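## Task

Move the sample tube from the tray (cap marked with an orange dot) into the middle hole of one adapter in the centrifuge rotor, and the water blank (white dot) into the middle hole of the adapter directly across from it. Move the remaining tray tube into the green rack. Every tube must be fully seated, and all rotor buckets must hang vertically. Any tube touching the floor means failure. The tray's bottles must finish upright inside it, and the tray must finish entirely on the work bench with nothing overhanging. Any number of robots may be used. At the end, release everything and pull away; a robot that tips or falls means failure, and anything held in place only by a robot does not count.

## Robot and tools

Robots: r1 and r2, identical Hello Robot Stretch 3 units. Each has a two-wheel differential base (0.33 m long, 0.34 m wide, passive omni wheel at the back), a lift on a vertical mast, and a telescoping arm that reaches out to the robot's RIGHT side, ending in a wrist (yaw, pitch, roll) and a two-finger gripper. The base cannot strafe; to move the gripper forward or back you drive the base. On-the-spot turns pivot about the point between the drive wheels, 0.05 m behind the front edge; with the arm retracted and wrist folded the swept radius is 0.28 m, larger if the wrist is unfolded.

Frames: the base frame has its origin on the floor between the drive wheels, x forward, y left, z up. hand_pose is reported in this frame at the point where closed fingertips meet; with all wrist joints at zero its x axis is up, y points back along the arm to the mast, z toward the rear. Odometry is the base frame at scene start; it counts wheel turns, so slip reads as motion. Each robot reports in its own frames, so relative positions between robots come only from images, lidar_m, wrist_depth_mm and head_depth_mm.

execute_actions(actions, cameras): actions is a list holding one action object or nothing (an empty list just reports state and images). The action is keyed by robot name, "r1" and/or "r2"; each value may contain "base", "joints", "contact_limits". All listed motions start at once.
- base: exactly one of {"translate_m": d}, a relative straight drive in metres from the base's last reported position, forward positive, -1 to 1; or {"rotate_rad": d}, a relative turn in radians, counter-clockwise (left) positive, -3.2 to 3.2.
- joints: absolute targets by name. lift_m 0 to 1.1 (arm height); arm_m 0 to 0.52 (extension); wrist_yaw_rad -1.345 to 4.42 (0 along the arm, positive toward the front, 3.0 folded over the base); wrist_pitch_rad -1.57 to 0.451 (0 level, negative tips fingers down); wrist_roll_rad -2.911 to 2.911 (0 fingers side by side); gripper_m -0.089 to 0.179 (larger is wider; actual tip gap is less, by 0.007 near closed and 0.025 fully open, zero under 0.007); head_pan_rad -3.953 to 1.73 (0 forward, positive left, -1.57 toward the arm); head_tilt_rad -1.53 to 0.419 (negative looks down). Done tolerances: ±0.004 for lift, arm, gripper; ±0.02 yaw, roll, head; ±0.05 pitch.
- contact_limits: {"arm_m": effort%} 1 to 100; the arm stops (contact_stop) when its effort hits that level, and the cap also limits holding force until the next action. Too low stops instantly; values over the maximum are clipped.
cameras: list of names (r1_/r2_ head_camera, nav_camera, wrist_camera, or "all"); omitted or null gives all, [] gives none. Unknown keys or out-of-range values reject the whole call. Each action lasts at most 15 s. Omitted robots or joints may keep pushing toward old targets.

wait(seconds 0 to 10) lets the sim run without new commands and returns state and images. zoom_image(camera, region [x0,y0,x1,y1] in pixels, at most 504x504) enlarges part of that camera's latest full image. finished_scene(scene) ends the current scene by its number, irreversibly, and returns whether it succeeded plus the next task. After a reported stop, later motion calls in the same reply are skipped.

Results: base_status and joint_status tell how each motion ended: done (for the base, wheels turned the full amount even if slipping), off_target (resting short and maybe still pushing), contact_stop, time_out, torque_fault. After the last three the target is dropped. Arm or lift hitting something firmly gives contact_stop and goes slack until recommanded; a slack lift may sag under load or keep pressing. Base, wrist and head have no contact stop. A wrist servo pushed hard for several seconds shuts off for 10 s. on_its_own lists uncommanded joints; "held at" is the held target. motor_effort is percent of maximum (peak in brackets), with fixed and random error; positive wheel effort pushes forward. lidar_m: 12 distances in 30-degree sectors, first straight ahead, counter-clockwise (4th left, 7th behind, 10th right), plane 0.17 m above floor, range 0.15 to 12 m, blind to clear objects and its own robot, "-" for nothing. wrist_depth_mm (45 to 1000) and head_depth_mm (280 to 4000, sideways image) are 7x7 median-depth grids from top left. base_tilt in degrees (forward, right positive) has a fixed offset up to about 4. turned_by_wheels and turned_by_imu give turn since last result.

Speed: fast base motion (0.30 m/s, 1.9 rad/s) only when lift_m under 0.30, arm_m under 0.03, wrist_yaw_rad over 2.54; otherwise 0.10 m/s and 0.63 rad/s.

Gripping: command gripper_m below the object width to hold; release by opening at least 0.02 past the contact value. Readings do not confirm a grasp. Over-squeezing triggers a force reduction and slips; send a different value to regrip.

Avoid: folding or unfolding the wrist unless lift_m is 0.32 to 0.95, pitch -0.4, roll near 0 (once folded, lift may go down to 0.25); with yaw below -0.4 keep pitch at -0.5 or lower. Pushing into rigid things with the gripper above about 0.45 m, repeated pushes, or driving while gripping something fixed can tip a robot; if tilted, back out in small steps, free the gripper, and lower lift to about 0.2. Robots pressing into each other fails the run; contact is not reported, and once bases touch any further drive presses hard. Drive distances between robots can differ by up to 2.5 cm per metre, dangerous when sharing a load. Avoid dropping tubes, slamming, or knocking bottles; loose items may occasionally get nudged.

Each tool is called after "Request:" by a JSON object that holds its "api" and its "payload", one argument or row to a line.

## Session

I'll start by looking at the current state.

Request:
{"api": "execute_actions", "payload": {
  "actions": []
}}

Scene clock: 0.00 s.
r1.base_odometry: x=+0.000 y=+0.000 heading=+0.000 (m, m, rad; r1's odometry frame)
r1.turned_by_wheels: +0.000 (rad since the last result)
r1.turned_by_imu: +0.000 (rad since the last result)
r1.base_tilt: forward=-1.0 right=+0.3 (deg)
r1.lidar_m: 1.25 1.80 3.00 3.19 0.84 0.82 0.87 2.23 3.76 1.58 1.21 1.18
r1.head_depth_mm: 1149 1146 1152 1152 1151 1155 1164 / 1221 1214 1219 1229 1225 1238 1225 / 1300 1295 1305 1309 1315 1309 1310 / 1388 1386 1389 1398 1405 1411 1412 / 1494 1495 1507 1511 1506 1509 1520 / 1612 1623 1636 1628 1640 1647 1652 / 1773 1767 1786 1785 1790 1796 1811
r1.base_status: not commanded
r1.joint_positions: lift_m=+0.365 arm_m=-0.002 wrist_yaw_rad=+3.047 wrist_pitch_rad=-0.461 wrist_roll_rad=-0.009 gripper_m=+0.037 head_pan_rad=+0.017 head_tilt_rad=+0.011
r1.joint_status: not commanded
r1.motor_effort: left_wheel=+0 right_wheel=+1 lift_m=+39 arm_m=-1 wrist_yaw_rad=+0 wrist_pitch_rad=+4 wrist_roll_rad=+0 gripper_m=+1 head_pan_rad=+1 head_tilt_rad=+1 (%)
r1.hand_pose: x=-0.0006 y=+0.0745 z=+0.3677 quat_wxyz=(+0.194, +0.692, +0.130, +0.683) (m; r1's base frame)
r1.wrist_depth_mm: - - - - - - - / - - - - - - - / 765 999 992 - - - - / 821 799 822 799 817 817 829 / 663 658 - 672 700 684 691 / 563 576 - 572 574 591 581 / 507 - - - 507 503 510
r2.base_odometry: x=+0.000 y=+0.000 heading=+0.000 (m, m, rad; r2's odometry frame)
r2.turned_by_wheels: +0.000 (rad since the last result)
r2.turned_by_imu: +0.000 (rad since the last result)
r2.base_tilt: forward=+2.9 right=-1.0 (deg)
r2.lidar_m: 1.32 4.94 1.69 1.06 0.95 0.96 1.16 2.23 3.76 4.19 1.07 1.09
r2.head_depth_mm: 2220 3520 - - - 1394 2116 / 2219 3465 - - - 1482 2202 / 2241 3501 - - 2337 1710 2083 / 2262 3532 - - 2049 1903 1918 / 2240 3302 - 2164 2163 2180 2158 / 2254 3266 - - - 2871 2249 / 2245 3319 - - - 3206 2233
r2.base_status: not commanded
r2.joint_positions: lift_m=+0.377 arm_m=-0.003 wrist_yaw_rad=+2.864 wrist_pitch_rad=-0.628 wrist_roll_rad=+0.016 gripper_m=+0.037 head_pan_rad=-0.010 head_tilt_rad=-0.021
r2.joint_status: not commanded
r2.motor_effort: left_wheel=+2 right_wheel=+0 lift_m=+20 arm_m=+0 wrist_yaw_rad=+0 wrist_pitch_rad=+7 wrist_roll_rad=+1 gripper_m=+1 head_pan_rad=+0 head_tilt_rad=+3 (%)
r2.hand_pose: x=+0.0318 y=+0.0436 z=+0.3457 quat_wxyz=(+0.311, +0.701, +0.121, +0.630) (m; r2's base frame)
r2.wrist_depth_mm: - 989 - - - - - / - - 994 939 923 903 872 / 812 - 819 789 774 738 730 / 733 - 690 674 658 640 629 / 622 608 610 584 585 572 549 / 549 556 - 524 502 498 489 / 496 - - - 456 448 444
pictures: r1_head_camera (sideways: a quarter turn clockwise sets it upright), r1_nav_camera (sideways: a quarter turn counterclockwise sets it upright), r1_wrist_camera, r2_head_camera (sideways: a quarter turn clockwise sets it upright), r2_nav_camera (sideways: a quarter turn counterclockwise sets it upright), r2_wrist_camera
Images, in order (width x height): r1_head_camera 896x504, r1_nav_camera 672x504, r1_wrist_camera 644x364, r2_head_camera 896x504, r2_nav_camera 672x504, r2_wrist_camera 644x364.

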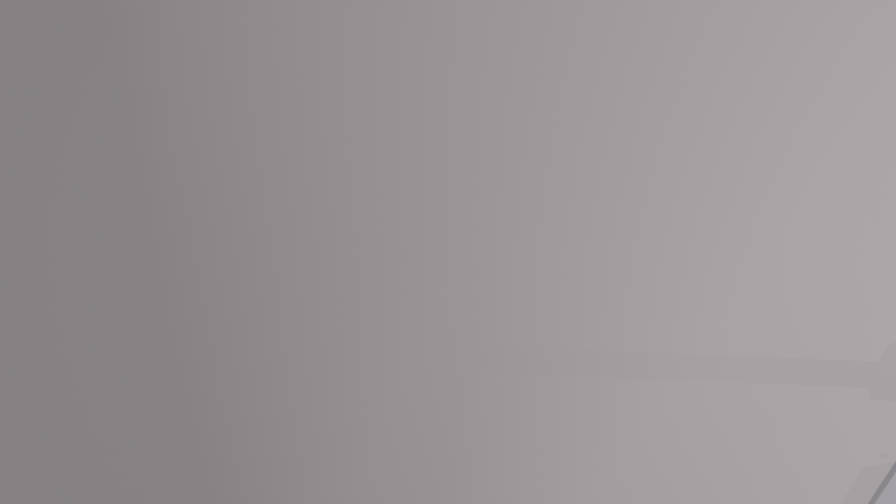

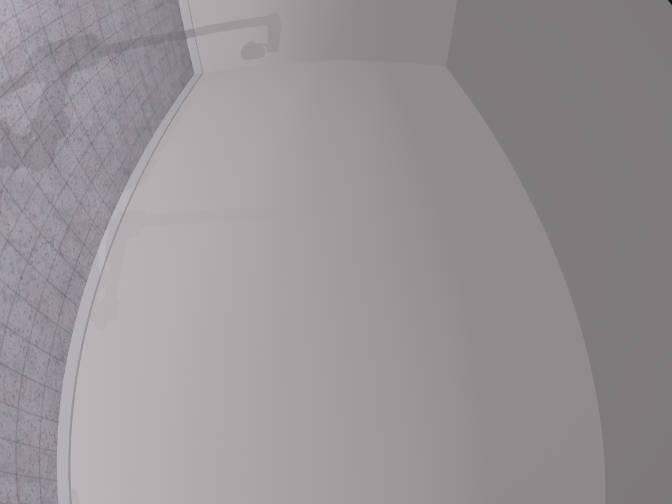

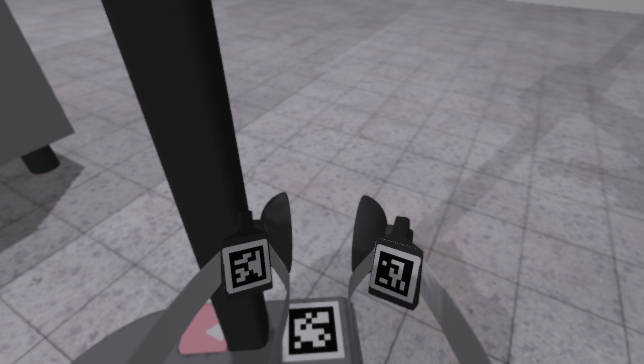

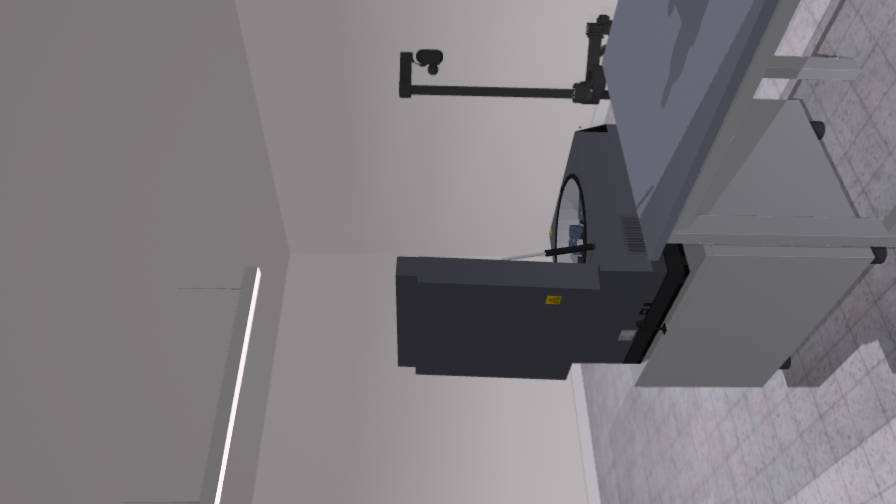

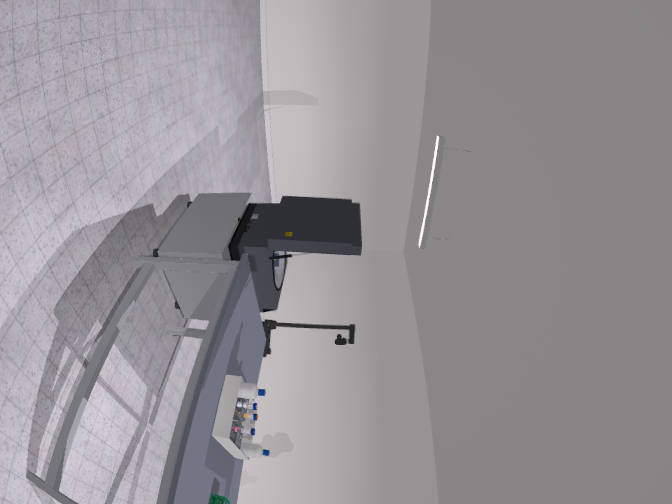

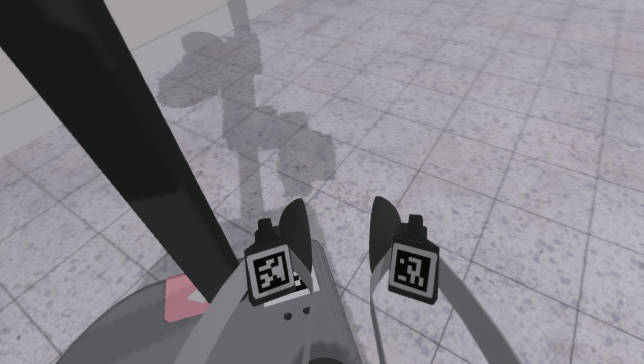

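Request:
{"api": "execute_actions", "payload": {
  "actions": [
    {"r1": {"joints": {"head_pan_rad": -3.4, "head_tilt_rad": -0.5}}, "r2": {"joints": {"head_pan_rad": -0.6, "head_tilt_rad": -0.4}}}
  ],
  "cameras": ["r1_head_camera", "r1_nav_camera", "r2_head_camera", "r2_nav_camera"]
}}

Scene clock: 8.77 s.
r1.base_odometry: x=+0.000 y=+0.000 heading=+0.000 (m, m, rad; r1's odometry frame)
r1.turned_by_wheels: +0.000 (rad since the last result)
r1.turned_by_imu: -0.001 (rad since the last result)
r1.base_tilt: forward=-1.1 right=+0.3 (deg)
r1.lidar_m: 1.25 1.80 3.00 3.19 0.84 0.82 0.87 2.24 3.75 1.58 1.21 1.18
r1.head_depth_mm: 1167 1258 1334 949 964 1064 1211 / 1200 1305 1359 974 1010 1118 1255 / 3146 1390 1345 993 1059 1187 1285 / 3368 3661 3487 1028 1103 1248 1319 / 3498 3792 1640 2345 1172 1329 1308 / 3633 3969 1418 2170 1781 1505 1303 / 3734 3822 1417 1188 1817 1530 1309
r1.base_status: not commanded
r1.joint_positions: lift_m=+0.365 arm_m=-0.002 wrist_yaw_rad=+3.047 wrist_pitch_rad=-0.461 wrist_roll_rad=-0.009 gripper_m=+0.037 head_pan_rad=-3.393 head_tilt_rad=-0.494
r1.joint_status: all done
r1.motor_effort: left_wheel=+1(0) right_wheel=+0(0) lift_m=+39(40) arm_m=-1(1) wrist_yaw_rad=+1(0) wrist_pitch_rad=+4(4) wrist_roll_rad=+0(0) gripper_m=+1(0) head_pan_rad=-3(33) head_tilt_rad=-2(20) (%)
r1.hand_pose: x=-0.0006 y=+0.0745 z=+0.3677 quat_wxyz=(+0.194, +0.692, +0.130, +0.683) (m; r1's base frame)
r1.wrist_depth_mm: - - - - - - - / - - - - - - - / 747 983 - - - - - / 788 803 843 808 819 806 822 / 668 665 - 662 704 680 683 / 574 577 - 572 565 580 586 / 500 - - - 508 509 509
r2.base_odometry: x=+0.000 y=+0.000 heading=+0.000 (m, m, rad; r2's odometry frame)
r2.turned_by_wheels: +0.000 (rad since the last result)
r2.turned_by_imu: -0.001 (rad since the last result)
r2.base_tilt: forward=+2.9 right=-1.0 (deg)
r2.lidar_m: 1.32 4.92 1.68 1.06 0.95 0.96 1.16 2.23 3.73 4.17 1.08 1.08
r2.head_depth_mm: 3196 3479 3726 1333 2058 1782 1360 / 3337 3618 3809 1344 2145 1772 1406 / 3449 3761 3994 1342 2197 1770 1444 / 3570 3768 - 1338 2328 1787 1454 / 3617 - - 1342 2315 1662 1443 / 3837 - - 1438 2323 1676 1448 / - - 3057 1529 2305 1672 1442
r2.base_status: not commanded
r2.joint_positions: lift_m=+0.377 arm_m=-0.003 wrist_yaw_rad=+2.864 wrist_pitch_rad=-0.628 wrist_roll_rad=+0.016 gripper_m=+0.037 head_pan_rad=-0.593 head_tilt_rad=-0.395
r2.joint_status: all done
r2.motor_effort: left_wheel=+1(1) right_wheel=+0(1) lift_m=+19(20) arm_m=-1(0) wrist_yaw_rad=+1(0) wrist_pitch_rad=+7(6) wrist_roll_rad=+0(1) gripper_m=+0(0) head_pan_rad=-2(21) head_tilt_rad=-3(24) (%)
r2.hand_pose: x=+0.0318 y=+0.0436 z=+0.3457 quat_wxyz=(+0.311, +0.701, +0.121, +0.630) (m; r2's base frame)
r2.wrist_depth_mm: - 982 - - - - - / - - 989 960 922 906 863 / 802 - 814 784 775 742 730 / 726 - 697 675 652 640 629 / 627 604 618 584 583 568 544 / 545 550 - 526 495 501 491 / 495 - - - 456 453 446
pictures: r1_head_camera (sideways: a quarter turn clockwise sets it upright), r1_nav_camera (sideways: a quarter turn counterclockwise sets it upright), r2_head_camera (sideways: a quarter turn clockwise sets it upright), r2_nav_camera (sideways: a quarter turn counterclockwise sets it upright)
Images, in order (width x height): r1_head_camera 896x504, r1_nav_camera 672x504, r2_head_camera 896x504, r2_nav_camera 672x504.

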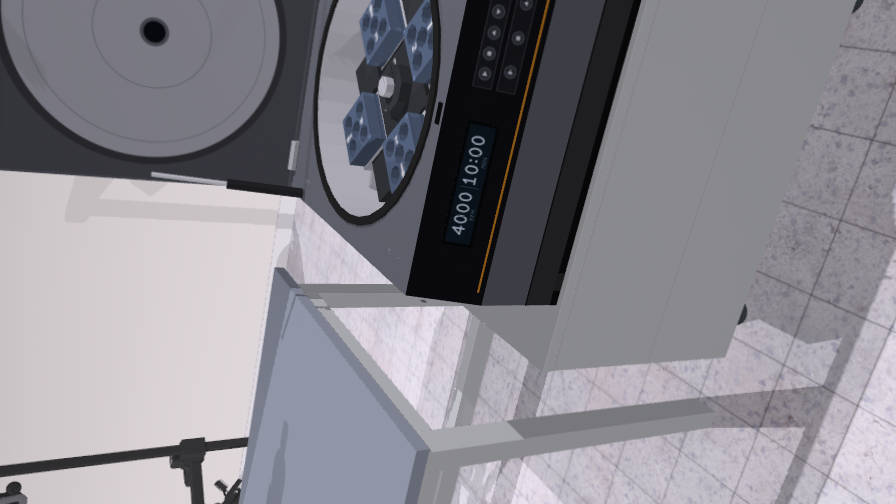

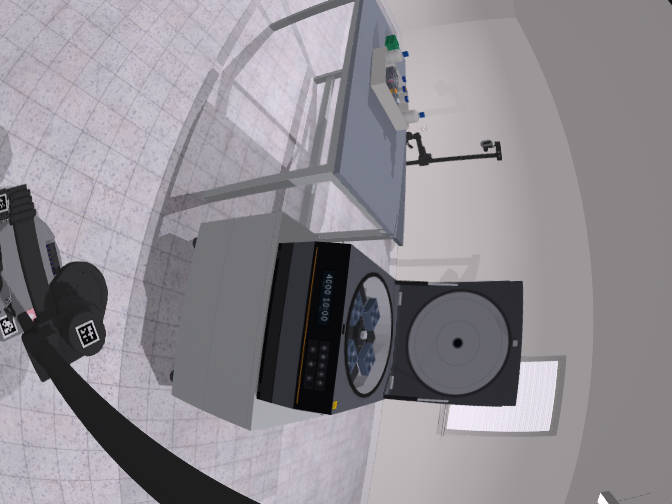

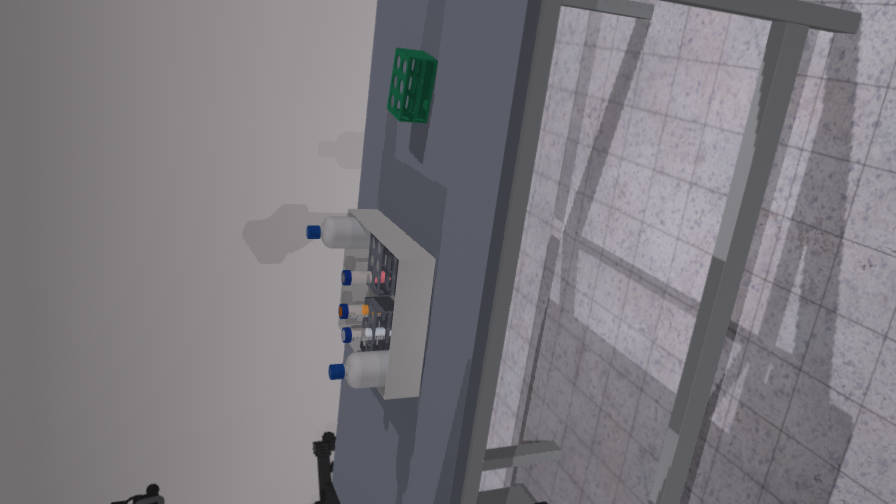

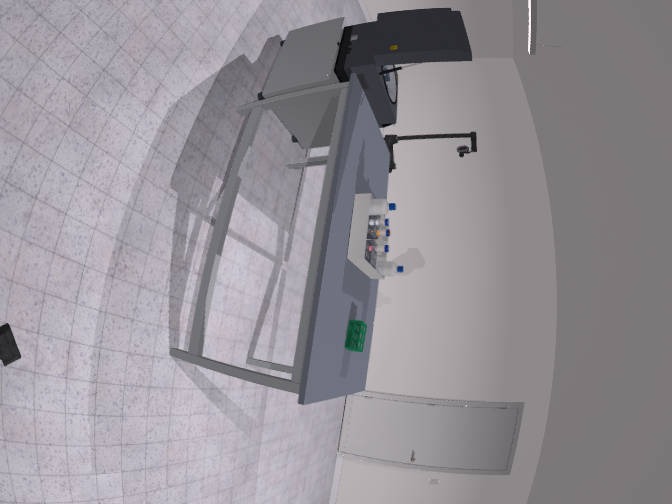

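Request:
{"api": "zoom_image", "payload": {
  "camera": "r2_head_camera",
  "region": [230, 30, 530, 430]
}}

Request:
{"api": "zoom_image", "payload": {
  "camera": "r1_head_camera",
  "region": [250, 0, 550, 250]
}}

Region (230, 30, 530, 430) of r2_head_camera's 896x504 image, scaled by 1.260, with more detail than that image has; it fills the left 378 columns of this view, and the rest is white.

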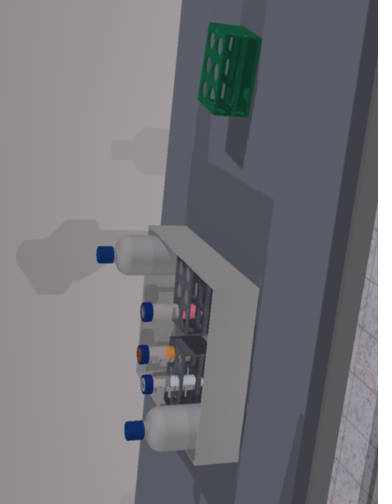

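Region (250, 0, 550, 250) of r1_head_camera's 896x504 image, scaled by 1.680, with more detail than that image has.

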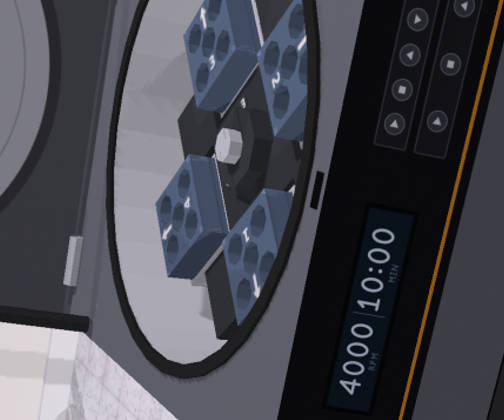

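Request:
{"api": "execute_actions", "payload": {
  "actions": [
    {"r1": {"joints": {"lift_m": 0.28, "wrist_pitch_rad": -0.4, "head_pan_rad": -0.8, "head_tilt_rad": -0.5}}, "r2": {"joints": {"lift_m": 0.28, "wrist_pitch_rad": -0.4, "wrist_yaw_rad": 3.0, "head_pan_rad": -0.3, "head_tilt_rad": -0.6}}}
  ],
  "cameras": []
}}

Request:
{"api": "execute_actions", "payload": {
  "actions": [
    {"r1": {"base": {"rotate_rad": -2.588}}, "r2": {"base": {"rotate_rad": -0.32}}}
  ],
  "cameras": []
}}

Request:
{"api": "execute_actions", "payload": {
  "actions": [
    {"r1": {"base": {"translate_m": 1.0}}, "r2": {"base": {"translate_m": 0.7}}}
  ],
  "cameras": ["r1_head_camera", "r1_nav_camera", "r2_head_camera", "r2_nav_camera"]
}}

Scene clock: 130.47 s.
r1.base_odometry: x=+0.000 y=+0.000 heading=+0.000 (m, m, rad; r1's odometry frame)
r1.turned_by_wheels: +0.000 (rad since the last result)
r1.turned_by_imu: -0.001 (rad since the last result)
r1.base_tilt: forward=-1.0 right=+0.3 (deg)
r1.lidar_m: 1.25 1.79 3.00 3.18 0.84 0.82 0.87 2.24 3.74 1.59 1.21 1.18
r1.head_depth_mm: 1077 1179 1314 1470 1682 1565 1332 / 1054 1157 1290 1438 1629 1577 1324 / 1040 1134 1258 1403 1576 1553 1322 / 1024 1111 1219 1362 1546 1560 1323 / 997 1094 1199 1331 1508 1560 1312 / 987 1075 1173 1300 1469 1553 1309 / 976 1048 1154 1275 1433 1522 1307
r1.base_status: not commanded
r1.joint_positions: lift_m=+0.280 arm_m=-0.002 wrist_yaw_rad=+3.047 wrist_pitch_rad=-0.423 wrist_roll_rad=-0.009 gripper_m=+0.037 head_pan_rad=-0.807 head_tilt_rad=-0.494
r1.joint_status: all done
r1.motor_effort: left_wheel=+0(0) right_wheel=+0(0) lift_m=+25(33) arm_m=-1(1) wrist_yaw_rad=+0(0) wrist_pitch_rad=+7(7) wrist_roll_rad=+0(0) gripper_m=+0(1) head_pan_rad=+2(35) head_tilt_rad=-1(1) (%)
r1.hand_pose: x=-0.0001 y=+0.0795 z=+0.2921 quat_wxyz=(+0.181, +0.694, +0.116, +0.687) (m; r1's base frame)
r1.wrist_depth_mm: - - - - - - - / - - - - - - - / 789 880 874 884 897 923 920 / 698 690 697 713 705 714 729 / 578 569 - 582 606 589 595 / 490 524 - - 484 503 506 / - - - - 432 435 438
r2.base_odometry: x=+0.000 y=+0.000 heading=+0.000 (m, m, rad; r2's odometry frame)
r2.turned_by_wheels: +0.000 (rad since the last result)
r2.turned_by_imu: -0.001 (rad since the last result)
r2.base_tilt: forward=+3.0 right=-1.1 (deg)
r2.lidar_m: 1.31 4.96 1.69 1.06 0.95 0.96 1.16 2.22 3.76 4.19 1.07 1.08
r2.head_depth_mm: 3462 1632 1237 2179 1798 1484 1260 / 3688 1668 1300 2271 1694 1482 1261 / 3914 1780 1382 2275 1693 1479 1265 / - 1929 1471 2268 1751 1496 1273 / - 1928 2311 2285 1809 1486 1270 / - 2082 1997 2062 1815 1502 1268 / - 1905 1994 2191 1829 1495 1280
r2.base_status: not commanded
r2.joint_positions: lift_m=+0.280 arm_m=-0.003 wrist_yaw_rad=+2.997 wrist_pitch_rad=-0.421 wrist_roll_rad=+0.016 gripper_m=+0.037 head_pan_rad=-0.307 head_tilt_rad=-0.592
r2.joint_status: all done
r2.motor_effort: left_wheel=+1(1) right_wheel=+0(0) lift_m=+17(18) arm_m=+0(0) wrist_yaw_rad=+3(3) wrist_pitch_rad=+10(9) wrist_roll_rad=+1(1) gripper_m=+0(1) head_pan_rad=+2(17) head_tilt_rad=-3(18) (%)
r2.hand_pose: x=+0.0111 y=+0.0796 z=+0.2923 quat_wxyz=(+0.198, +0.705, +0.096, +0.674) (m; r2's base frame)
r2.wrist_depth_mm: 728 - - - - - - / 762 - - - - - - / 802 880 976 926 895 860 850 / 780 766 739 728 704 675 670 / 629 612 - 586 589 562 551 / 528 521 - - 469 478 470 / 462 - - - 422 417 408
pictures: none
No camera images: the call's "cameras" was empty. Leave "cameras" out to get every camera's image.

Scene clock: 133.37 s.
r1.base_odometry: x=+0.000 y=+0.000 heading=-2.588 (m, m, rad; r1's odometry frame)
r1.turned_by_wheels: -2.588 (rad since the last result)
r1.turned_by_imu: -2.617 (rad since the last result)
r1.base_tilt: forward=-1.1 right=+0.2 (deg)
r1.lidar_m: 2.24 3.39 1.55 1.20 1.19 1.27 1.86 2.99 3.21 0.83 0.82 0.88
r1.head_depth_mm: 1155 1259 1338 954 960 1057 1207 / 1196 1293 1363 964 998 1114 1251 / 3156 1384 1345 989 1044 1173 1282 / 3296 3639 3513 1020 1090 1241 1321 / 3398 3731 1634 2341 1170 1311 1317 / 3528 3948 1436 2180 1776 1497 1316 / 3660 3959 1413 1174 1777 1545 1316
r1.base_status: done
r1.joint_positions: lift_m=+0.280 arm_m=-0.002 wrist_yaw_rad=+3.047 wrist_pitch_rad=-0.423 wrist_roll_rad=-0.009 gripper_m=+0.037 head_pan_rad=-0.807 head_tilt_rad=-0.494
r1.joint_status: not commanded
r1.motor_effort: left_wheel=+2(13) right_wheel=-2(7) lift_m=+26(25) arm_m=-1(1) wrist_yaw_rad=+0(0) wrist_pitch_rad=+6(7) wrist_roll_rad=+0(0) gripper_m=+0(1) head_pan_rad=+4(3) head_tilt_rad=-2(2) (%)
r1.hand_pose: x=-0.0001 y=+0.0795 z=+0.2921 quat_wxyz=(+0.181, +0.694, +0.116, +0.687) (m; r1's base frame)
r1.wrist_depth_mm: 926 - - - - - - / - - - - - - - / 888 861 897 897 902 912 919 / 699 686 715 704 701 723 717 / 583 571 - 573 600 585 596 / 488 520 - - 484 499 501 / - - - - 427 438 437
r2.base_odometry: x=+0.000 y=+0.000 heading=-0.320 (m, m, rad; r2's odometry frame)
r2.turned_by_wheels: -0.320 (rad since the last result)
r2.turned_by_imu: -0.321 (rad since the last result)
r2.base_tilt: forward=+2.9 right=-1.0 (deg)
r2.lidar_m: 1.13 1.58 3.34 1.32 0.98 0.95 1.00 1.38 3.72 3.91 3.86 1.07
r2.head_depth_mm: 3256 3466 1238 1998 1635 1476 1259 / 3342 3656 1238 2172 1793 1481 1268 / 3429 3699 1240 2267 1798 1484 1270 / 3570 1653 1251 2250 1688 1491 1270 / 3636 1705 1319 2281 1714 1494 1274 / 3799 1948 1324 2295 1703 1494 1267 / 3944 1971 1400 2299 1730 1496 1282
r2.base_status: done
r2.joint_positions: lift_m=+0.280 arm_m=-0.003 wrist_yaw_rad=+2.997 wrist_pitch_rad=-0.420 wrist_roll_rad=+0.016 gripper_m=+0.037 head_pan_rad=-0.307 head_tilt_rad=-0.593
r2.joint_status: not commanded
r2.motor_effort: left_wheel=+4(15) right_wheel=-2(4) lift_m=+16(16) arm_m=+0(0) wrist_yaw_rad=+3(2) wrist_pitch_rad=+10(10) wrist_roll_rad=+0(1) gripper_m=+0(1) head_pan_rad=+2(2) head_tilt_rad=-2(3) (%)
r2.hand_pose: x=+0.0111 y=+0.0796 z=+0.2923 quat_wxyz=(+0.198, +0.705, +0.096, +0.674) (m; r2's base frame)
r2.wrist_depth_mm: 795 - - - - - - / 837 - - - - - - / 851 956 967 930 920 872 859 / 789 770 731 718 704 685 666 / 633 619 - 585 589 559 547 / 522 525 - - 470 482 470 / 460 - - - 426 415 409
pictures: none
No camera images: the call's "cameras" was empty. Leave "cameras" out to get every camera's image.

Scene clock: 138.47 s.
r1.base_odometry: x=-0.851 y=-0.526 heading=-2.588 (m, m, rad; r1's odometry frame)
r1.turned_by_wheels: +0.000 (rad since the last result)
r1.turned_by_imu: +0.002 (rad since the last result)
r1.base_tilt: forward=-1.0 right=+0.3 (deg)
r1.lidar_m: 1.23 4.67 2.10 1.63 1.61 1.71 2.53 1.15 0.58 0.48 1.08 1.15
r1.head_depth_mm: 2677 2879 3074 1036 797 651 575 / 2758 3017 3201 1034 794 647 1240 / 2811 3041 3224 1030 795 645 1272 / 2821 3178 3177 977 790 644 1312 / 3034 3363 3428 920 784 659 1313 / 3131 3500 3417 935 775 674 1319 / 3255 3562 1421 961 779 1425 1304
r1.base_status: done
r1.joint_positions: lift_m=+0.280 arm_m=-0.002 wrist_yaw_rad=+3.047 wrist_pitch_rad=-0.422 wrist_roll_rad=-0.009 gripper_m=+0.037 head_pan_rad=-0.807 head_tilt_rad=-0.494
r1.joint_status: not commanded
r1.motor_effort: left_wheel=+2(12) right_wheel=-2(6) lift_m=+25(26) arm_m=-1(1) wrist_yaw_rad=+1(0) wrist_pitch_rad=+6(7) wrist_roll_rad=+0(0) gripper_m=-1(1) head_pan_rad=+2(2) head_tilt_rad=-1(1) (%)
r1.hand_pose: x=-0.0001 y=+0.0795 z=+0.2922 quat_wxyz=(+0.180, +0.694, +0.116, +0.687) (m; r1's base frame)
r1.wrist_depth_mm: - - - - - - - / - - - - - - - / 879 909 890 893 910 932 904 / 705 681 709 715 700 716 716 / 575 582 - 584 605 597 579 / 484 522 - - 482 495 501 / - - - - 429 434 431
r2.base_odometry: x=+0.665 y=-0.220 heading=-0.320 (m, m, rad; r2's odometry frame)
r2.turned_by_wheels: +0.000 (rad since the last result)
r2.turned_by_imu: +0.005 (rad since the last result)
r2.base_tilt: forward=+2.9 right=-1.0 (deg)
r2.lidar_m: 0.52 0.72 4.58 2.11 1.59 1.54 1.61 2.25 4.09 0.66 0.51 0.49
r2.head_depth_mm: 2762 3009 3008 918 729 636 1266 / 2820 3125 1043 917 729 654 1262 / 2914 3201 1116 919 732 1383 1267 / 3008 3298 1138 920 736 1418 1271 / 2971 3369 1251 833 735 1457 1216 / 3196 3512 1256 865 741 1496 1214 / 3275 3660 1263 932 783 1498 1219
r2.base_status: done
r2.joint_positions: lift_m=+0.280 arm_m=-0.003 wrist_yaw_rad=+2.997 wrist_pitch_rad=-0.420 wrist_roll_rad=+0.016 gripper_m=+0.037 head_pan_rad=-0.307 head_tilt_rad=-0.594
r2.joint_status: not commanded
r2.motor_effort: left_wheel=+4(17) right_wheel=-1(4) lift_m=+16(17) arm_m=+0(0) wrist_yaw_rad=+2(3) wrist_pitch_rad=+10(10) wrist_roll_rad=+1(1) gripper_m=+1(0) head_pan_rad=+2(3) head_tilt_rad=-3(4) (%)
r2.hand_pose: x=+0.0110 y=+0.0797 z=+0.2924 quat_wxyz=(+0.198, +0.705, +0.096, +0.674) (m; r2's base frame)
r2.wrist_depth_mm: - - - - - - - / - - - - - - - / - - 983 943 906 878 836 / 783 764 737 724 705 683 663 / 637 615 - 589 589 560 542 / 525 522 - - 472 480 468 / 459 - - - 421 416 407
pictures: r1_head_camera (sideways: a quarter turn clockwise sets it upright), r1_nav_camera (sideways: a quarter turn counterclockwise sets it upright), r2_head_camera (sideways: a quarter turn clockwise sets it upright), r2_nav_camera (sideways: a quarter turn counterclockwise sets it upright)
Images, in order (width x height): r1_head_camera 896x504, r1_nav_camera 672x504, r2_head_camera 896x504, r2_nav_camera 672x504.

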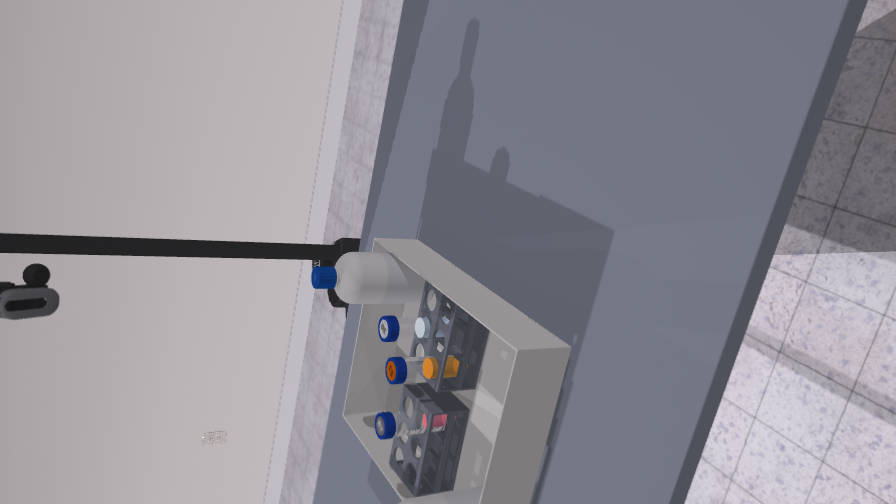

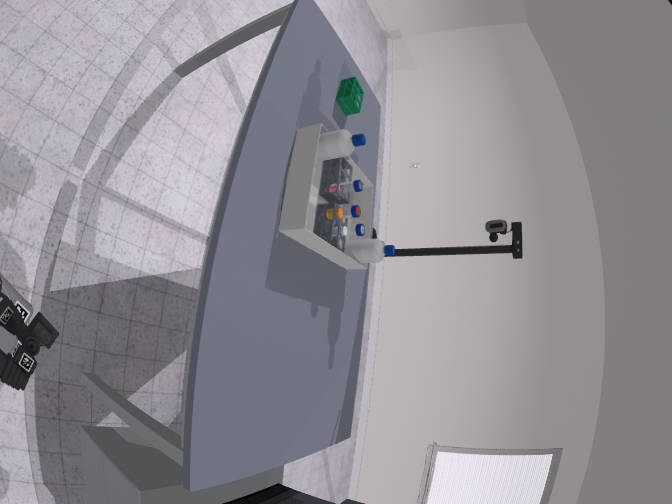

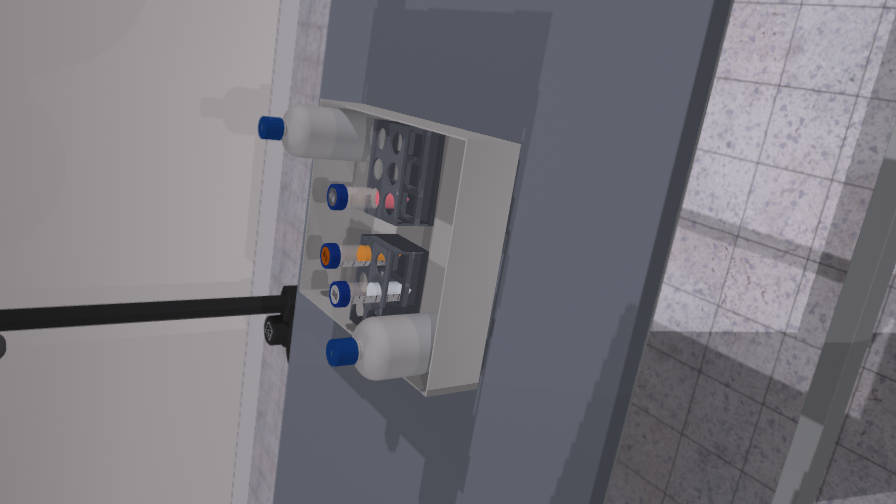

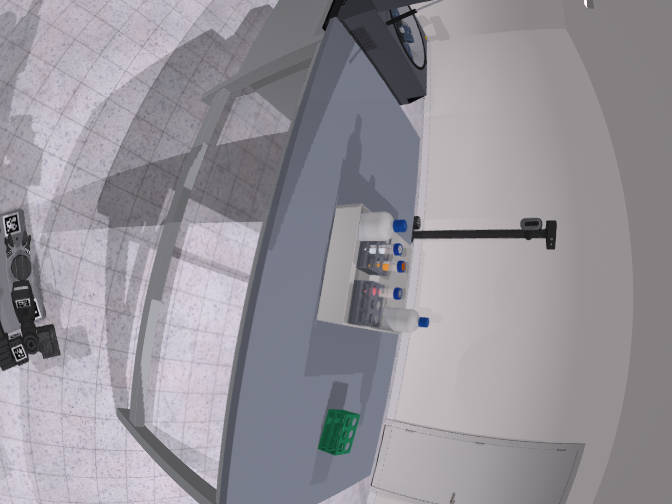

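Request:
{"api": "zoom_image", "payload": {
  "camera": "r1_head_camera",
  "region": [300, 230, 600, 504]
}}

Request:
{"api": "zoom_image", "payload": {
  "camera": "r2_head_camera",
  "region": [250, 90, 550, 400]
}}

Region (300, 230, 600, 504) of r1_head_camera's 896x504 image, scaled by 1.680, with more detail than that image has; it fills the top 460 rows of this view, and the rest is white.

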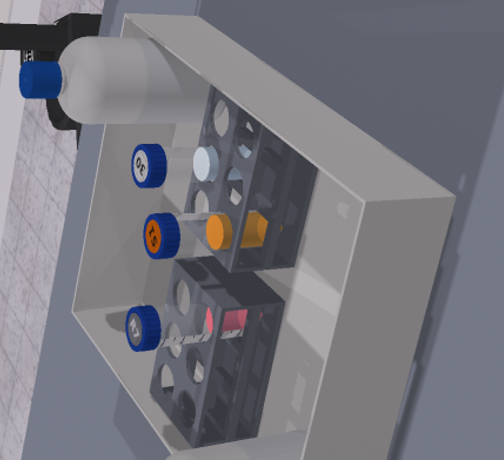

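Region (250, 90, 550, 400) of r2_head_camera's 896x504 image, scaled by 1.626, with more detail than that image has; it fills the left 488 columns of this view, and the rest is white.

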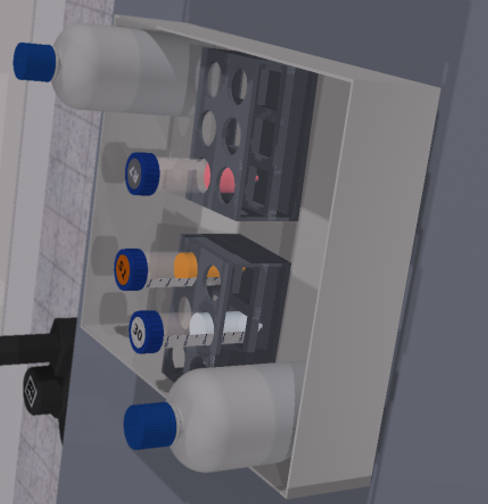

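Request:
{"api": "execute_actions", "payload": {
  "actions": [
    {"r1": {"base": {"translate_m": 0.25}, "joints": {"lift_m": 0.93}}, "r2": {"base": {"translate_m": 0.285}, "joints": {"lift_m": 0.93}}}
  ],
  "cameras": ["r1_nav_camera", "r2_nav_camera"]
}}

Scene clock: 265.20 s.
r1.base_odometry: x=-1.063 y=-0.657 heading=-2.588 (m, m, rad; r1's odometry frame)
r1.turned_by_wheels: +0.000 (rad since the last result)
r1.turned_by_imu: -0.001 (rad since the last result)
r1.base_tilt: forward=-1.0 right=+0.2 (deg)
r1.lidar_m: 0.98 4.60 2.20 1.74 1.72 1.83 2.70 0.85 0.56 0.99 0.97 1.04
r1.head_depth_mm: 2602 2819 3024 1036 803 651 548 / 1187 2807 3005 910 773 648 547 / 1268 2898 3153 905 763 628 545 / 2813 1216 3340 977 771 635 543 / 2934 3166 3427 940 780 641 543 / 3049 3372 3507 1011 680 637 566 / 3144 3472 3403 1007 731 638 1222
r1.base_status: done
r1.joint_positions: lift_m=+0.930 arm_m=-0.002 wrist_yaw_rad=+3.047 wrist_pitch_rad=-0.422 wrist_roll_rad=-0.009 gripper_m=+0.037 head_pan_rad=-0.807 head_tilt_rad=-0.494
r1.joint_status: all done
r1.motor_effort: left_wheel=+2(10) right_wheel=-2(8) lift_m=+48(49) arm_m=-1(1) wrist_yaw_rad=+0(0) wrist_pitch_rad=+6(7) wrist_roll_rad=+0(0) gripper_m=+1(1) head_pan_rad=+3(3) head_tilt_rad=-1(1) (%)
r1.hand_pose: x=-0.0001 y=+0.0796 z=+0.9414 quat_wxyz=(+0.180, +0.694, +0.116, +0.687) (m; r1's base frame)
r1.wrist_depth_mm: - - - - - - - / - - - - - - - / - - - - - - - / - - - - - - - / - - - - - - - / - - - - - - - / - - - - - - -
r2.base_odometry: x=+0.935 y=-0.310 heading=-0.320 (m, m, rad; r2's odometry frame)
r2.turned_by_wheels: +0.000 (rad since the last result)
r2.turned_by_imu: +0.001 (rad since the last result)
r2.base_tilt: forward=+2.9 right=-1.0 (deg)
r2.lidar_m: 0.27 0.37 1.46 2.44 1.82 1.78 1.86 2.62 4.23 0.35 0.26 0.25
r2.head_depth_mm: 2521 2783 2939 775 687 568 516 / 2587 2841 3061 869 707 577 517 / 1231 2878 2776 885 708 581 518 / 1210 3031 3072 857 688 595 519 / 2730 3137 3068 926 595 608 519 / 2931 3261 3076 929 738 610 519 / 3024 3341 3155 928 739 610 520
r2.base_status: done
r2.joint_positions: lift_m=+0.930 arm_m=-0.003 wrist_yaw_rad=+2.998 wrist_pitch_rad=-0.419 wrist_roll_rad=+0.016 gripper_m=+0.037 head_pan_rad=-0.307 head_tilt_rad=-0.594
r2.joint_status: all done
r2.motor_effort: left_wheel=+3(17) right_wheel=-1(4) lift_m=+22(26) arm_m=+0(0) wrist_yaw_rad=+3(2) wrist_pitch_rad=+9(10) wrist_roll_rad=+1(0) gripper_m=+0(0) head_pan_rad=+3(2) head_tilt_rad=-3(3) (%)
r2.hand_pose: x=+0.0109 y=+0.0798 z=+0.9421 quat_wxyz=(+0.198, +0.705, +0.096, +0.674) (m; r2's base frame)
r2.wrist_depth_mm: - - - - - - 932 / - - - - - - 899 / - - - - - - 632 / - - - - - - 521 / - - - - - - 856 / - - - - - - - / - - - - - - -
pictures: r1_nav_camera (sideways: a quarter turn counterclockwise sets it upright), r2_nav_camera (sideways: a quarter turn counterclockwise sets it upright)
Images, in order (width x height): r1_nav_camera 672x504, r2_nav_camera 672x504.

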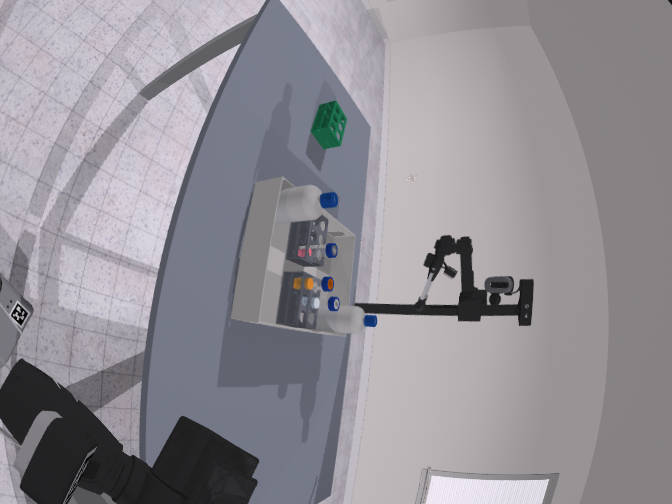

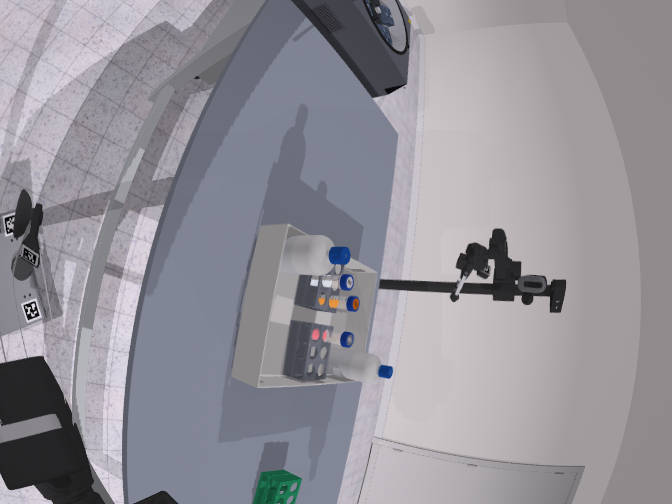

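Request:
{"api": "execute_actions", "payload": {
  "actions": [
    {"r1": {"base": {"translate_m": 0.14}, "joints": {"wrist_yaw_rad": 0.0}}, "r2": {"base": {"rotate_rad": 0.99}, "joints": {"head_pan_rad": -1.57, "head_tilt_rad": -0.7}}}
  ],
  "cameras": []
}}

Request:
{"api": "execute_actions", "payload": {
  "actions": [
    {"r1": {"base": {"rotate_rad": 0.44}, "joints": {"lift_m": 1.09, "wrist_pitch_rad": -1.57, "head_pan_rad": -1.57, "head_tilt_rad": -0.7, "gripper_m": 0.09}}, "r2": {"joints": {"wrist_yaw_rad": 0.0}}}
  ]
}}

Scene clock: 292.93 s.
r1.base_odometry: x=-1.182 y=-0.731 heading=-2.588 (m, m, rad; r1's odometry frame)
r1.turned_by_wheels: +0.000 (rad since the last result)
r1.turned_by_imu: -0.001 (rad since the last result)
r1.base_tilt: forward=-1.1 right=+0.3 (deg)
r1.lidar_m: 0.84 4.49 2.27 1.80 1.78 1.89 2.79 0.81 0.64 0.93 0.91 0.98
r1.head_depth_mm: 2511 2725 2976 766 718 646 542 / 1136 1162 3001 1034 704 644 546 / 2602 996 3093 925 732 642 545 / 2773 3031 3249 984 737 597 544 / 2871 3160 3318 1019 581 606 543 / 2997 3249 3439 1014 780 621 542 / 3132 3422 3413 1008 780 636 539
r1.base_status: done
r1.joint_positions: lift_m=+0.930 arm_m=-0.002 wrist_yaw_rad=+0.004 wrist_pitch_rad=-0.422 wrist_roll_rad=-0.009 gripper_m=+0.037 head_pan_rad=-0.807 head_tilt_rad=-0.494
r1.joint_status: all done
r1.motor_effort: left_wheel=+2(6) right_wheel=-2(3) lift_m=+49(49) arm_m=-1(1) wrist_yaw_rad=-4(4) wrist_pitch_rad=+6(6) wrist_roll_rad=+0(0) gripper_m=+0(1) head_pan_rad=+3(4) head_tilt_rad=-1(1) (%)
r1.hand_pose: x=-0.0207 y=-0.3673 z=+0.9414 quat_wxyz=(+0.695, +0.150, -0.688, -0.146) (m; r1's base frame)
r1.wrist_depth_mm: - - - - - 848 943 / 862 - - - - 895 821 / 443 584 641 641 659 826 701 / 397 481 506 511 511 512 678 / 382 404 428 427 439 422 427 / 350 343 340 356 351 362 363 / 252 274 311 310 310 314 314
r2.base_odometry: x=+0.935 y=-0.310 heading=+0.670 (m, m, rad; r2's odometry frame)
r2.turned_by_wheels: +0.990 (rad since the last result)
r2.turned_by_imu: +0.994 (rad since the last result)
r2.base_tilt: forward=+3.0 right=-0.9 (deg)
r2.lidar_m: 0.84 2.61 1.87 1.78 1.83 2.45 4.24 0.37 0.27 0.25 0.26 0.35
r2.head_depth_mm: 2638 2973 1018 803 697 - 478 / 2675 2971 1022 805 680 - - / 2679 2963 915 739 615 - - / 2672 3009 901 739 683 - 484 / 2624 2882 1033 758 684 - 490 / 2643 3024 1037 739 625 582 503 / 909 3001 1038 570 612 571 505
r2.base_status: done
r2.joint_positions: lift_m=+0.930 arm_m=-0.003 wrist_yaw_rad=+2.998 wrist_pitch_rad=-0.419 wrist_roll_rad=+0.016 gripper_m=+0.037 head_pan_rad=-1.563 head_tilt_rad=-0.692
r2.joint_status: all done
r2.motor_effort: left_wheel=-2(7) right_wheel=+2(3) lift_m=+23(23) arm_m=-1(0) wrist_yaw_rad=+2(2) wrist_pitch_rad=+10(9) wrist_roll_rad=+1(1) gripper_m=+0(1) head_pan_rad=-2(33) head_tilt_rad=-4(14) (%)
r2.hand_pose: x=+0.0109 y=+0.0798 z=+0.9421 quat_wxyz=(+0.198, +0.705, +0.096, +0.674) (m; r2's base frame)
r2.wrist_depth_mm: - - - - - - - / - - - - - - - / - - - - - - - / - - - - - - - / - - - - - - - / - - - - - - - / - - - - - - -
pictures: none
No camera images: the call's "cameras" was empty. Leave "cameras" out to get every camera's image.

Scene clock: 295.43 s.
r1.base_odometry: x=-1.182 y=-0.731 heading=-2.148 (m, m, rad; r1's odometry frame)
r1.turned_by_wheels: +0.440 (rad since the last result)
r1.turned_by_imu: +0.446 (rad since the last result)
r1.base_tilt: forward=-1.0 right=+0.2 (deg)
r1.lidar_m: 4.49 2.45 1.83 1.77 1.84 2.54 0.88 0.64 0.95 0.91 0.95 0.84
r1.head_depth_mm: - - - - - - - / - - - - - - - / 2725 2922 - - - - - / 2681 2918 791 728 619 - 1137 / 2652 2909 895 724 618 566 508 / 877 2841 888 722 614 555 1137 / 2728 2969 921 577 602 553 1145
r1.base_status: done
r1.joint_positions: lift_m=+1.090 arm_m=-0.002 wrist_yaw_rad=+0.003 wrist_pitch_rad=-1.562 wrist_roll_rad=-0.009 gripper_m=+0.090 head_pan_rad=-1.563 head_tilt_rad=-0.691
r1.joint_status: all done
r1.motor_effort: left_wheel=-2(8) right_wheel=+2(6) lift_m=+50(50) arm_m=-1(1) wrist_yaw_rad=-3(3) wrist_pitch_rad=-2(5) wrist_roll_rad=+0(0) gripper_m=+1(99) head_pan_rad=-2(30) head_tilt_rad=-2(12) (%)
r1.hand_pose: x=-0.0217 y=-0.1216 z=+0.9718 quat_wxyz=(+0.505, +0.501, -0.499, -0.495) (m; r1's base frame)
r1.wrist_depth_mm: 352 349 346 347 344 342 339 / - - - - - - 794 / - - - - - - - / - - - - - - - / - - - - - - - / - - - - - - - / - - - - - - -
r2.base_odometry: x=+0.935 y=-0.310 heading=+0.670 (m, m, rad; r2's odometry frame)
r2.turned_by_wheels: +0.000 (rad since the last result)
r2.turned_by_imu: +0.000 (rad since the last result)
r2.base_tilt: forward=+2.8 right=-1.0 (deg)
r2.lidar_m: 0.84 2.60 1.86 1.78 1.83 2.45 4.23 0.37 0.27 0.25 0.26 0.35
r2.head_depth_mm: 2666 2990 1016 801 697 - - / 2650 2985 1022 806 - - - / 2671 3033 915 760 - - - / 2662 2984 898 740 626 567 494 / 2706 3004 1030 759 626 570 504 / 1220 2942 1033 740 622 571 504 / 2692 3009 1036 569 611 570 504
r2.base_status: not commanded
r2.joint_positions: lift_m=+0.930 arm_m=-0.003 wrist_yaw_rad=+0.004 wrist_pitch_rad=-0.419 wrist_roll_rad=+0.016 gripper_m=+0.037 head_pan_rad=-1.563 head_tilt_rad=-0.692
r2.joint_status: all done
r2.motor_effort: left_wheel=-2(2) right_wheel=+2(2) lift_m=+23(23) arm_m=+0(1) wrist_yaw_rad=-2(3) wrist_pitch_rad=+10(10) wrist_roll_rad=+1(1) gripper_m=+0(0) head_pan_rad=-2(2) head_tilt_rad=-4(4) (%)
r2.hand_pose: x=-0.0207 y=-0.3663 z=+0.9421 quat_wxyz=(+0.687, +0.148, -0.697, -0.147) (m; r2's base frame)
r2.wrist_depth_mm: - - - - - - - / - - - - - - - / 758 720 599 571 652 637 616 / 265 422 465 457 516 480 411 / 260 409 426 426 430 411 406 / 284 291 368 295 343 350 344 / 311 306 309 306 307 303 299
pictures: r1_head_camera (sideways: a quarter turn clockwise sets it upright), r1_nav_camera (sideways: a quarter turn counterclockwise sets it upright), r1_wrist_camera, r2_head_camera (sideways: a quarter turn clockwise sets it upright), r2_nav_camera (sideways: a quarter turn counterclockwise sets it upright), r2_wrist_camera
Images, in order (width x height): r1_head_camera 896x504, r1_nav_camera 672x504, r1_wrist_camera 644x364, r2_head_camera 896x504, r2_nav_camera 672x504, r2_wrist_camera 644x364.

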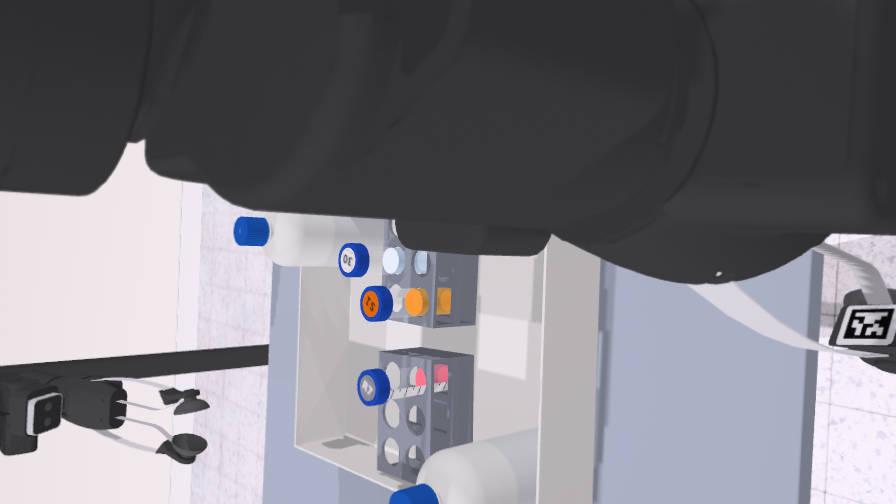

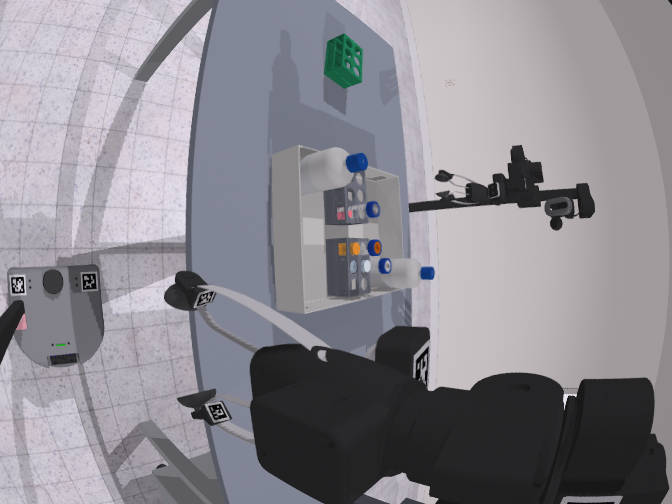

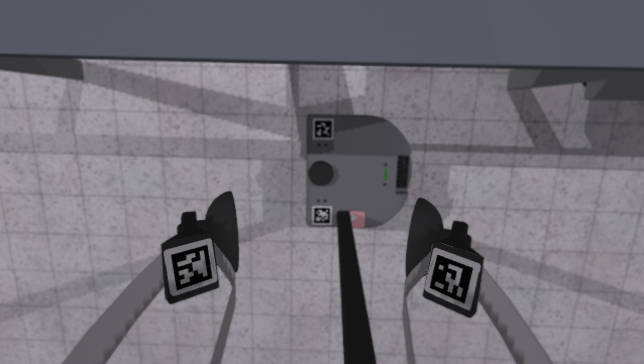

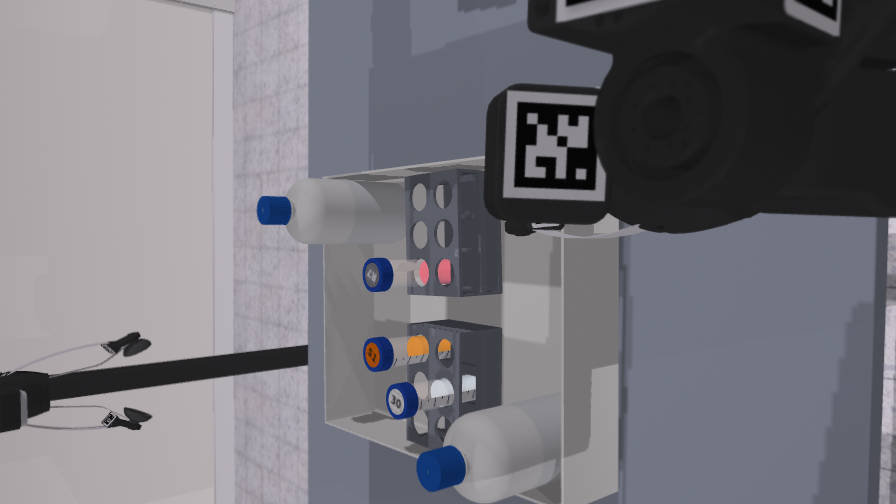

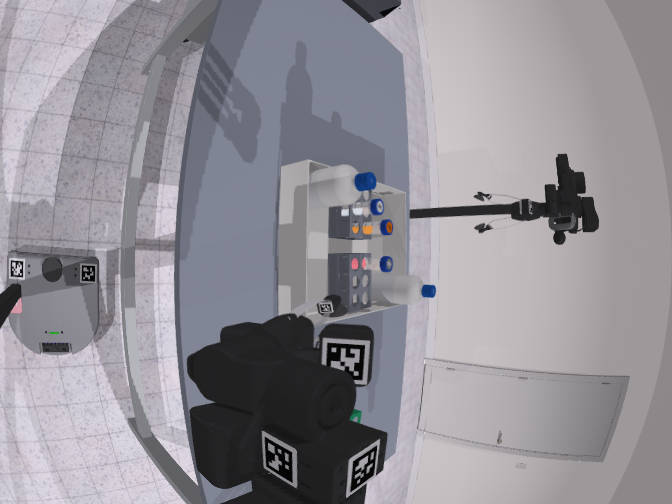

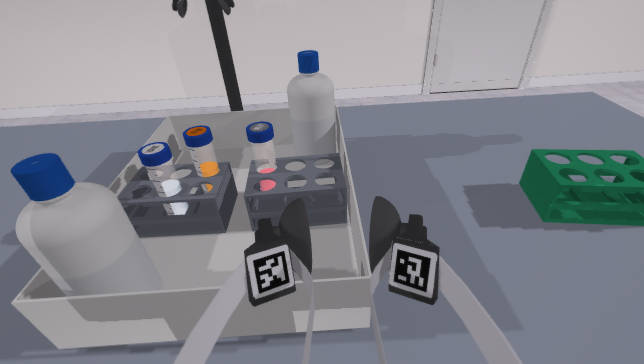

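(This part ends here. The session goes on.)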